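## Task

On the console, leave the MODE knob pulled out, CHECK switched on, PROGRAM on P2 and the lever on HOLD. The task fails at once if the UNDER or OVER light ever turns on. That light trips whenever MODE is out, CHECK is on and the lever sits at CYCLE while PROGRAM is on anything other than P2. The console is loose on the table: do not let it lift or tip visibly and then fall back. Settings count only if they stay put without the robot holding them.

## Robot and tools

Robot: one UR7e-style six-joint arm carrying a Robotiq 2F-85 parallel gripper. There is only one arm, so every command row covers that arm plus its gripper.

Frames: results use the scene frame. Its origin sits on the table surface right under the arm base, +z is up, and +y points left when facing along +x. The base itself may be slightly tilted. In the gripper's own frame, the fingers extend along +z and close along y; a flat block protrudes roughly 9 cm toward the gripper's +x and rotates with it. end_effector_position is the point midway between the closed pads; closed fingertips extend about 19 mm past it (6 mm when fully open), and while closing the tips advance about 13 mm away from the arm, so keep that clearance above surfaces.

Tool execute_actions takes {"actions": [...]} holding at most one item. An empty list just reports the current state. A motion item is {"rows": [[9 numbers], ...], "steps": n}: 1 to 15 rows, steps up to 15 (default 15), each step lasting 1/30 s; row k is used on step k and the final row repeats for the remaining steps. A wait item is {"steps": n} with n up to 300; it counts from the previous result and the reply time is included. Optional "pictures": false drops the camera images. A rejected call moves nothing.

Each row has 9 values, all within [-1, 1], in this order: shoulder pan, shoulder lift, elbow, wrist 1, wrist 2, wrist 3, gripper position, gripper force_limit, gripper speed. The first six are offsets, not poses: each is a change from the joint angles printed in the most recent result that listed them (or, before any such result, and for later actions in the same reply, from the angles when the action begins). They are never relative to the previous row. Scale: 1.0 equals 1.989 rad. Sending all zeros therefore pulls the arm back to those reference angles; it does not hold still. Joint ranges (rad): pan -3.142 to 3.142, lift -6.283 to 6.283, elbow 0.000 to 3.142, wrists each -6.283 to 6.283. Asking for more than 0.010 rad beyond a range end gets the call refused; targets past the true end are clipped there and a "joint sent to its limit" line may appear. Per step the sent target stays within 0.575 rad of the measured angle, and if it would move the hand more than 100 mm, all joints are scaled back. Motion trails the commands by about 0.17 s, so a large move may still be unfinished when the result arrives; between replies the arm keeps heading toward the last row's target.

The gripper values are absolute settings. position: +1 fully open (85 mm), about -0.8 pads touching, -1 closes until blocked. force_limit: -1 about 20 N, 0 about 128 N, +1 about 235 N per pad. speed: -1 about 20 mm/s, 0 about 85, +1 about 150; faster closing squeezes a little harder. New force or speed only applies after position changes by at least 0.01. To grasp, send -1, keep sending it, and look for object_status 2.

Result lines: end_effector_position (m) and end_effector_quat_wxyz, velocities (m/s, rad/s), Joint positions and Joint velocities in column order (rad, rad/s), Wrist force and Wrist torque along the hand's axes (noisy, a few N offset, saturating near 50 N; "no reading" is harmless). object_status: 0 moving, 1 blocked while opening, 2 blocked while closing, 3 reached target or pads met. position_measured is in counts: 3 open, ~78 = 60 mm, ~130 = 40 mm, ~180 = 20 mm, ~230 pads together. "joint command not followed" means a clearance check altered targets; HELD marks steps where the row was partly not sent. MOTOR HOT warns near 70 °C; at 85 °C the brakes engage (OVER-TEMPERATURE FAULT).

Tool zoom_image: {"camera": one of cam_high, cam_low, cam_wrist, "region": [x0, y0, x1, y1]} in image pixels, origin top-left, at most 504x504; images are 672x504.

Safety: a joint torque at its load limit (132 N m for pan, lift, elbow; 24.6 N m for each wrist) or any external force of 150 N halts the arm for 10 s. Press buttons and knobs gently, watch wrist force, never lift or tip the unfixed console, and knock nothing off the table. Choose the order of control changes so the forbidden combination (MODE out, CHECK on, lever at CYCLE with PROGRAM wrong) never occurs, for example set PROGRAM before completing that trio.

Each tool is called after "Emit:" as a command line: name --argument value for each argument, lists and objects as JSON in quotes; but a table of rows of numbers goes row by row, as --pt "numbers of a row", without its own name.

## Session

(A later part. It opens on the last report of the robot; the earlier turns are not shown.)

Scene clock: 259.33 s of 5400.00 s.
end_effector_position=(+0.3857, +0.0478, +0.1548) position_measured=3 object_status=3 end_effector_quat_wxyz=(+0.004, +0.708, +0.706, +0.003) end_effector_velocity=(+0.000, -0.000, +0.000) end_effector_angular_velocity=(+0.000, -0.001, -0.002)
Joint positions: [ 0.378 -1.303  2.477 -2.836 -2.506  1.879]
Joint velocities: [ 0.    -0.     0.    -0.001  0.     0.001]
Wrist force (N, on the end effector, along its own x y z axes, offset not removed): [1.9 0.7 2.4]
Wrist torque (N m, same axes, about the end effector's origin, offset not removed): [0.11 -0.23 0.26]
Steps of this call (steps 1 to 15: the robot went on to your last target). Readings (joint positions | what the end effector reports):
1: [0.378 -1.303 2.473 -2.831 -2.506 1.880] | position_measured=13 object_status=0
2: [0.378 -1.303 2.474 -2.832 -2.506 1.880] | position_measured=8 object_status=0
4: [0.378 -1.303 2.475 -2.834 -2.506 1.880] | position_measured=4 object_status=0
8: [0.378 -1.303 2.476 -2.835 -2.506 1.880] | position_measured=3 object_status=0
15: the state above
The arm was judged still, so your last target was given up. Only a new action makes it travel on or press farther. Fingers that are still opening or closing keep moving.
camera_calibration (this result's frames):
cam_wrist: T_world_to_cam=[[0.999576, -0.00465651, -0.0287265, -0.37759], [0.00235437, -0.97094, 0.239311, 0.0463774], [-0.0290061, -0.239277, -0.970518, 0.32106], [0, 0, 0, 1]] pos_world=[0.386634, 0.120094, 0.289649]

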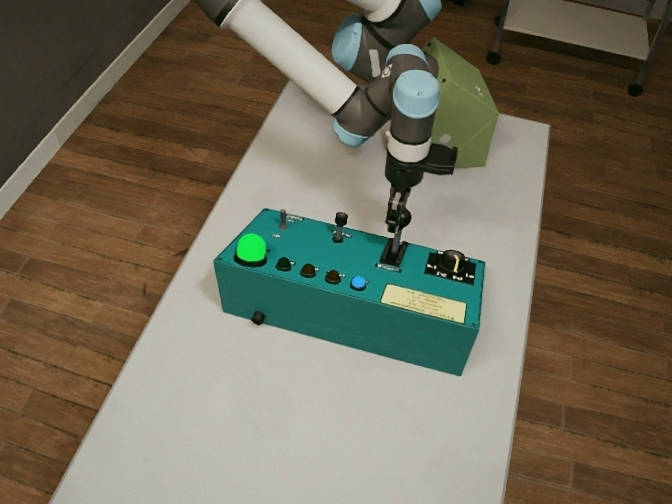

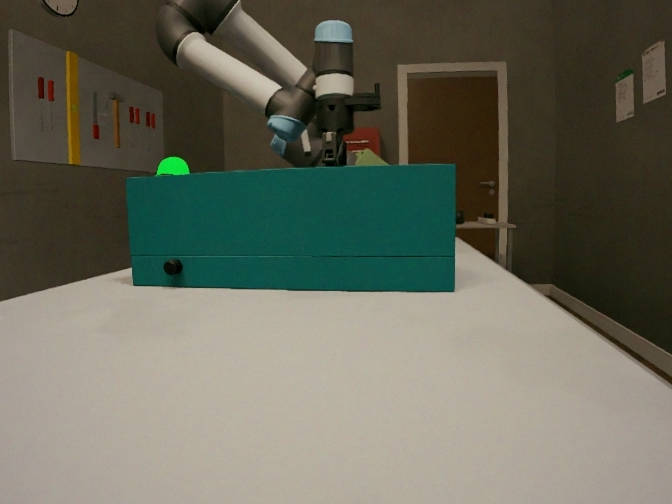

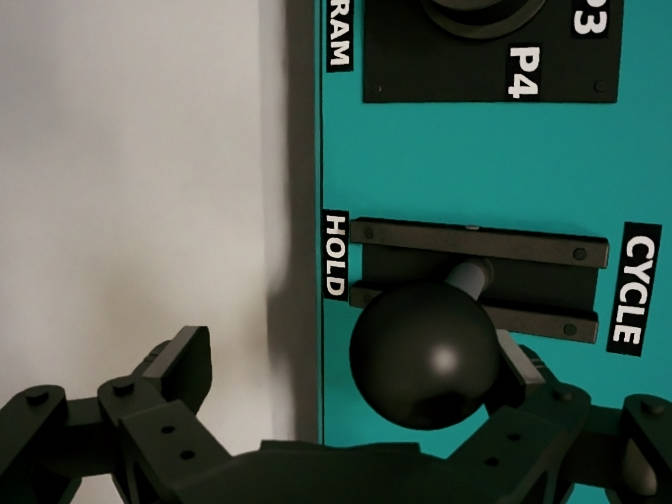

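Emit:
execute_actions --actions '[{"rows": [[-0.0008,-0.0007,0.0114,-0.0122,-0.0002,-0.0016,1,-0.6,0.3],[-0.0008,-0.0007,0.0114,-0.0122,-0.0002,-0.0016,1,-0.6,0.3],[-0.0008,-0.0007,0.0114,-0.0122,-0.0002,-0.0016,1,-0.6,0.3],[-0.0008,-0.0007,0.0114,-0.0122,-0.0002,-0.0016,1,-0.6,0.3],[-0.0008,-0.0007,0.0114,-0.0122,-0.0002,-0.0016,1,-0.6,0.3],[-0.0008,-0.0007,0.0114,-0.0122,-0.0002,-0.0016,1,-0.6,0.3],[-0.0017,-0.0014,0.0227,-0.0243,-0.0005,-0.0032,1,-0.6,0.3]], "steps": 15}]'

Scene clock: 269.10 s of 5400.00 s.
end_effector_position=(+0.3706, +0.0449, +0.1517) position_measured=3 object_status=3 end_effector_quat_wxyz=(+0.004, +0.708, +0.706, +0.003) end_effector_velocity=(-0.010, -0.002, -0.002) end_effector_angular_velocity=(-0.001, -0.001, +0.000)
Joint positions: [ 0.375 -1.306  2.519 -2.881 -2.507  1.874]
Joint velocities: [-0.002 -0.001  0.026 -0.028 -0.001 -0.003]
Wrist force (N, on the end effector, along its own x y z axes, offset not removed): [2.4 2.0 0.7]
Wrist torque (N m, same axes, about the end effector's origin, offset not removed): [0.31 -0.24 -0.09]
Steps of this call (steps 1 to 90: nothing new was sent; then 6.27 s passed at rest; steps 91 to 105: all 15 steps of this action). Readings (joint positions | what the end effector reports):
91: [0.378 -1.303 2.478 -2.836 -2.506 1.879] | position_measured=3 object_status=3
92: [0.378 -1.303 2.481 -2.840 -2.506 1.879] | position_measured=3 object_status=3
94: [0.377 -1.304 2.489 -2.848 -2.506 1.878] | position_measured=3 object_status=3
98: [0.376 -1.305 2.500 -2.861 -2.506 1.876] | position_measured=3 object_status=3
105: the state above
camera_calibration (this result's frames):
cam_wrist: T_world_to_cam=[[0.999606, -0.00509079, -0.0276123, -0.362772], [0.00169164, -0.97072, 0.240208, 0.0444676], [-0.0280267, -0.24016, -0.970329, 0.316586], [0, 0, 0, 1]] pos_world=[0.371427, 0.11735, 0.286494]

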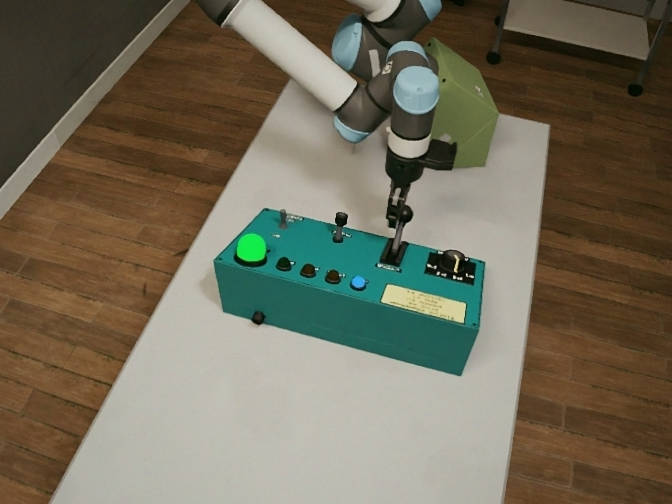

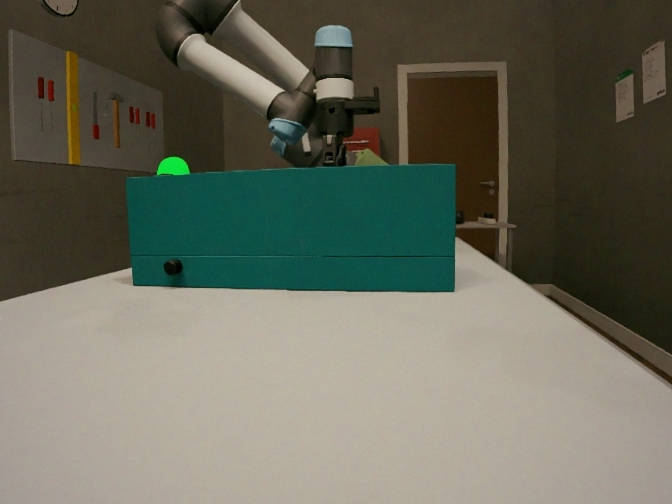

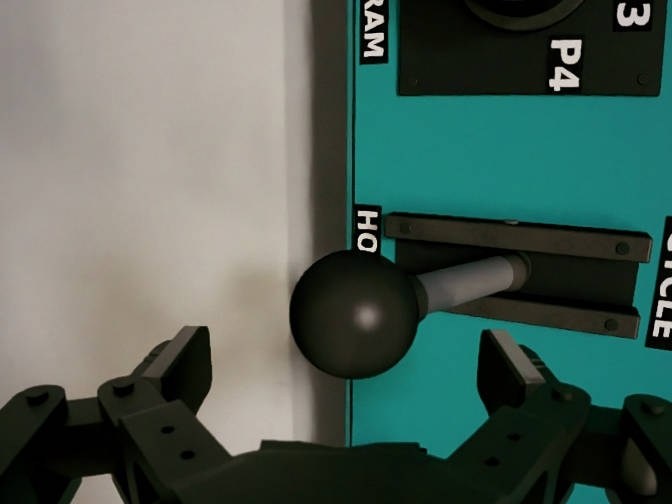

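Emit:
execute_actions --actions '[{"rows": [[0.072,-0.0523,-0.0611,0.2196,0.0032,0.1251,1,-0.6,0.3]], "steps": 15}]' --pictures false

Emit:
execute_actions --actions '[{"steps": 20}]'

Scene clock: 272.73 s of 5400.00 s.
end_effector_position=(+0.3796, +0.0590, +0.2095) position_measured=3 object_status=3 end_effector_quat_wxyz=(+0.001, +0.708, +0.706, +0.002) end_effector_velocity=(-0.010, +0.000, +0.010) end_effector_angular_velocity=(-0.022, +0.033, +0.040)
Joint positions: [ 0.515 -1.407  2.401 -2.462 -2.5    2.115]
Joint velocities: [ 0.031 -0.021 -0.027  0.154  0.002  0.063]
Wrist force (N, on the end effector, along its own x y z axes, offset not removed): [2.5 -0.4 1.9]
Wrist torque (N m, same axes, about the end effector's origin, offset not removed): [-0.34 -0.40 0.04]
Steps of this call (steps 1 to 15: the robot went on to your last target; steps 16 to 90: nothing new was sent; then 0.13 s passed at rest; steps 91 to 105: all 15 steps of this action). Readings (joint positions | what the end effector reports):
91: [0.375 -1.307 2.522 -2.883 -2.507 1.874] | position_measured=3 object_status=3
92: [0.384 -1.315 2.513 -2.874 -2.506 1.883] | position_measured=3 object_status=3
94: [0.432 -1.352 2.470 -2.806 -2.504 1.949] | position_measured=3 object_status=3
98: [0.491 -1.392 2.420 -2.581 -2.501 2.067] | position_measured=3 object_status=3
105: the state above

Scene clock: 273.40 s of 5400.00 s.
end_effector_position=(+0.3784, +0.0590, +0.2107) position_measured=3 object_status=3 end_effector_quat_wxyz=(+0.000, +0.706, +0.708, -0.001) end_effector_velocity=(-0.000, -0.000, -0.000) end_effector_angular_velocity=(-0.001, +0.001, -0.000)
Joint positions: [ 0.518 -1.41   2.398 -2.444 -2.5    2.122]
Joint velocities: [-0.001  0.001  0.     0.001 -0.     0.001]
Wrist force (N, on the end effector, along its own x y z axes, offset not removed): [-0.2 -1.9 3.2]
Wrist torque (N m, same axes, about the end effector's origin, offset not removed): [-0.38 0.15 0.05]
Steps of this call (steps 1 to 20: the robot went on to your last target). Readings (joint positions | what the end effector reports):
1: [0.515 -1.408 2.400 -2.458 -2.500 2.117] | position_measured=3 object_status=3
2: [0.516 -1.408 2.399 -2.454 -2.500 2.118] | position_measured=3 object_status=3
4: [0.517 -1.409 2.399 -2.450 -2.500 2.120] | position_measured=3 object_status=3
8: [0.518 -1.410 2.398 -2.446 -2.500 2.122] | position_measured=3 object_status=3
20: the state above
camera_calibration (this result's frames):
cam_wrist: T_world_to_cam=[[0.999234, 0.00090122, -0.0391122, -0.366592], [0.0102649, -0.970749, 0.239879, 0.0407413], [-0.0377519, -0.240097, -0.970015, 0.381037], [0, 0, 0, 1]] pos_world=[0.380278, 0.131366, 0.3455]

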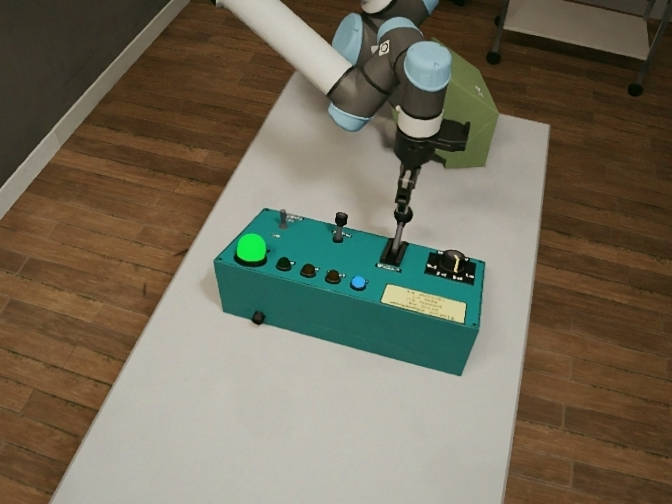

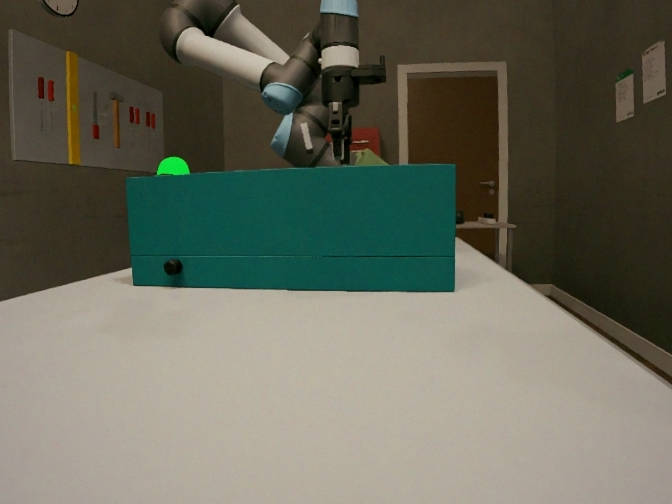

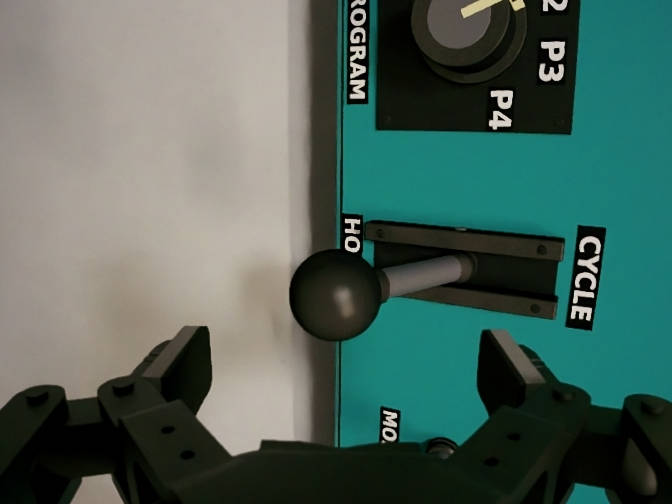

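Lever stays at HOLD, MODE out, CHECK on (STATUS lit), PROGRAM P2.

Emit:
finished_scene --scene 2

The scene is finished: the task was done.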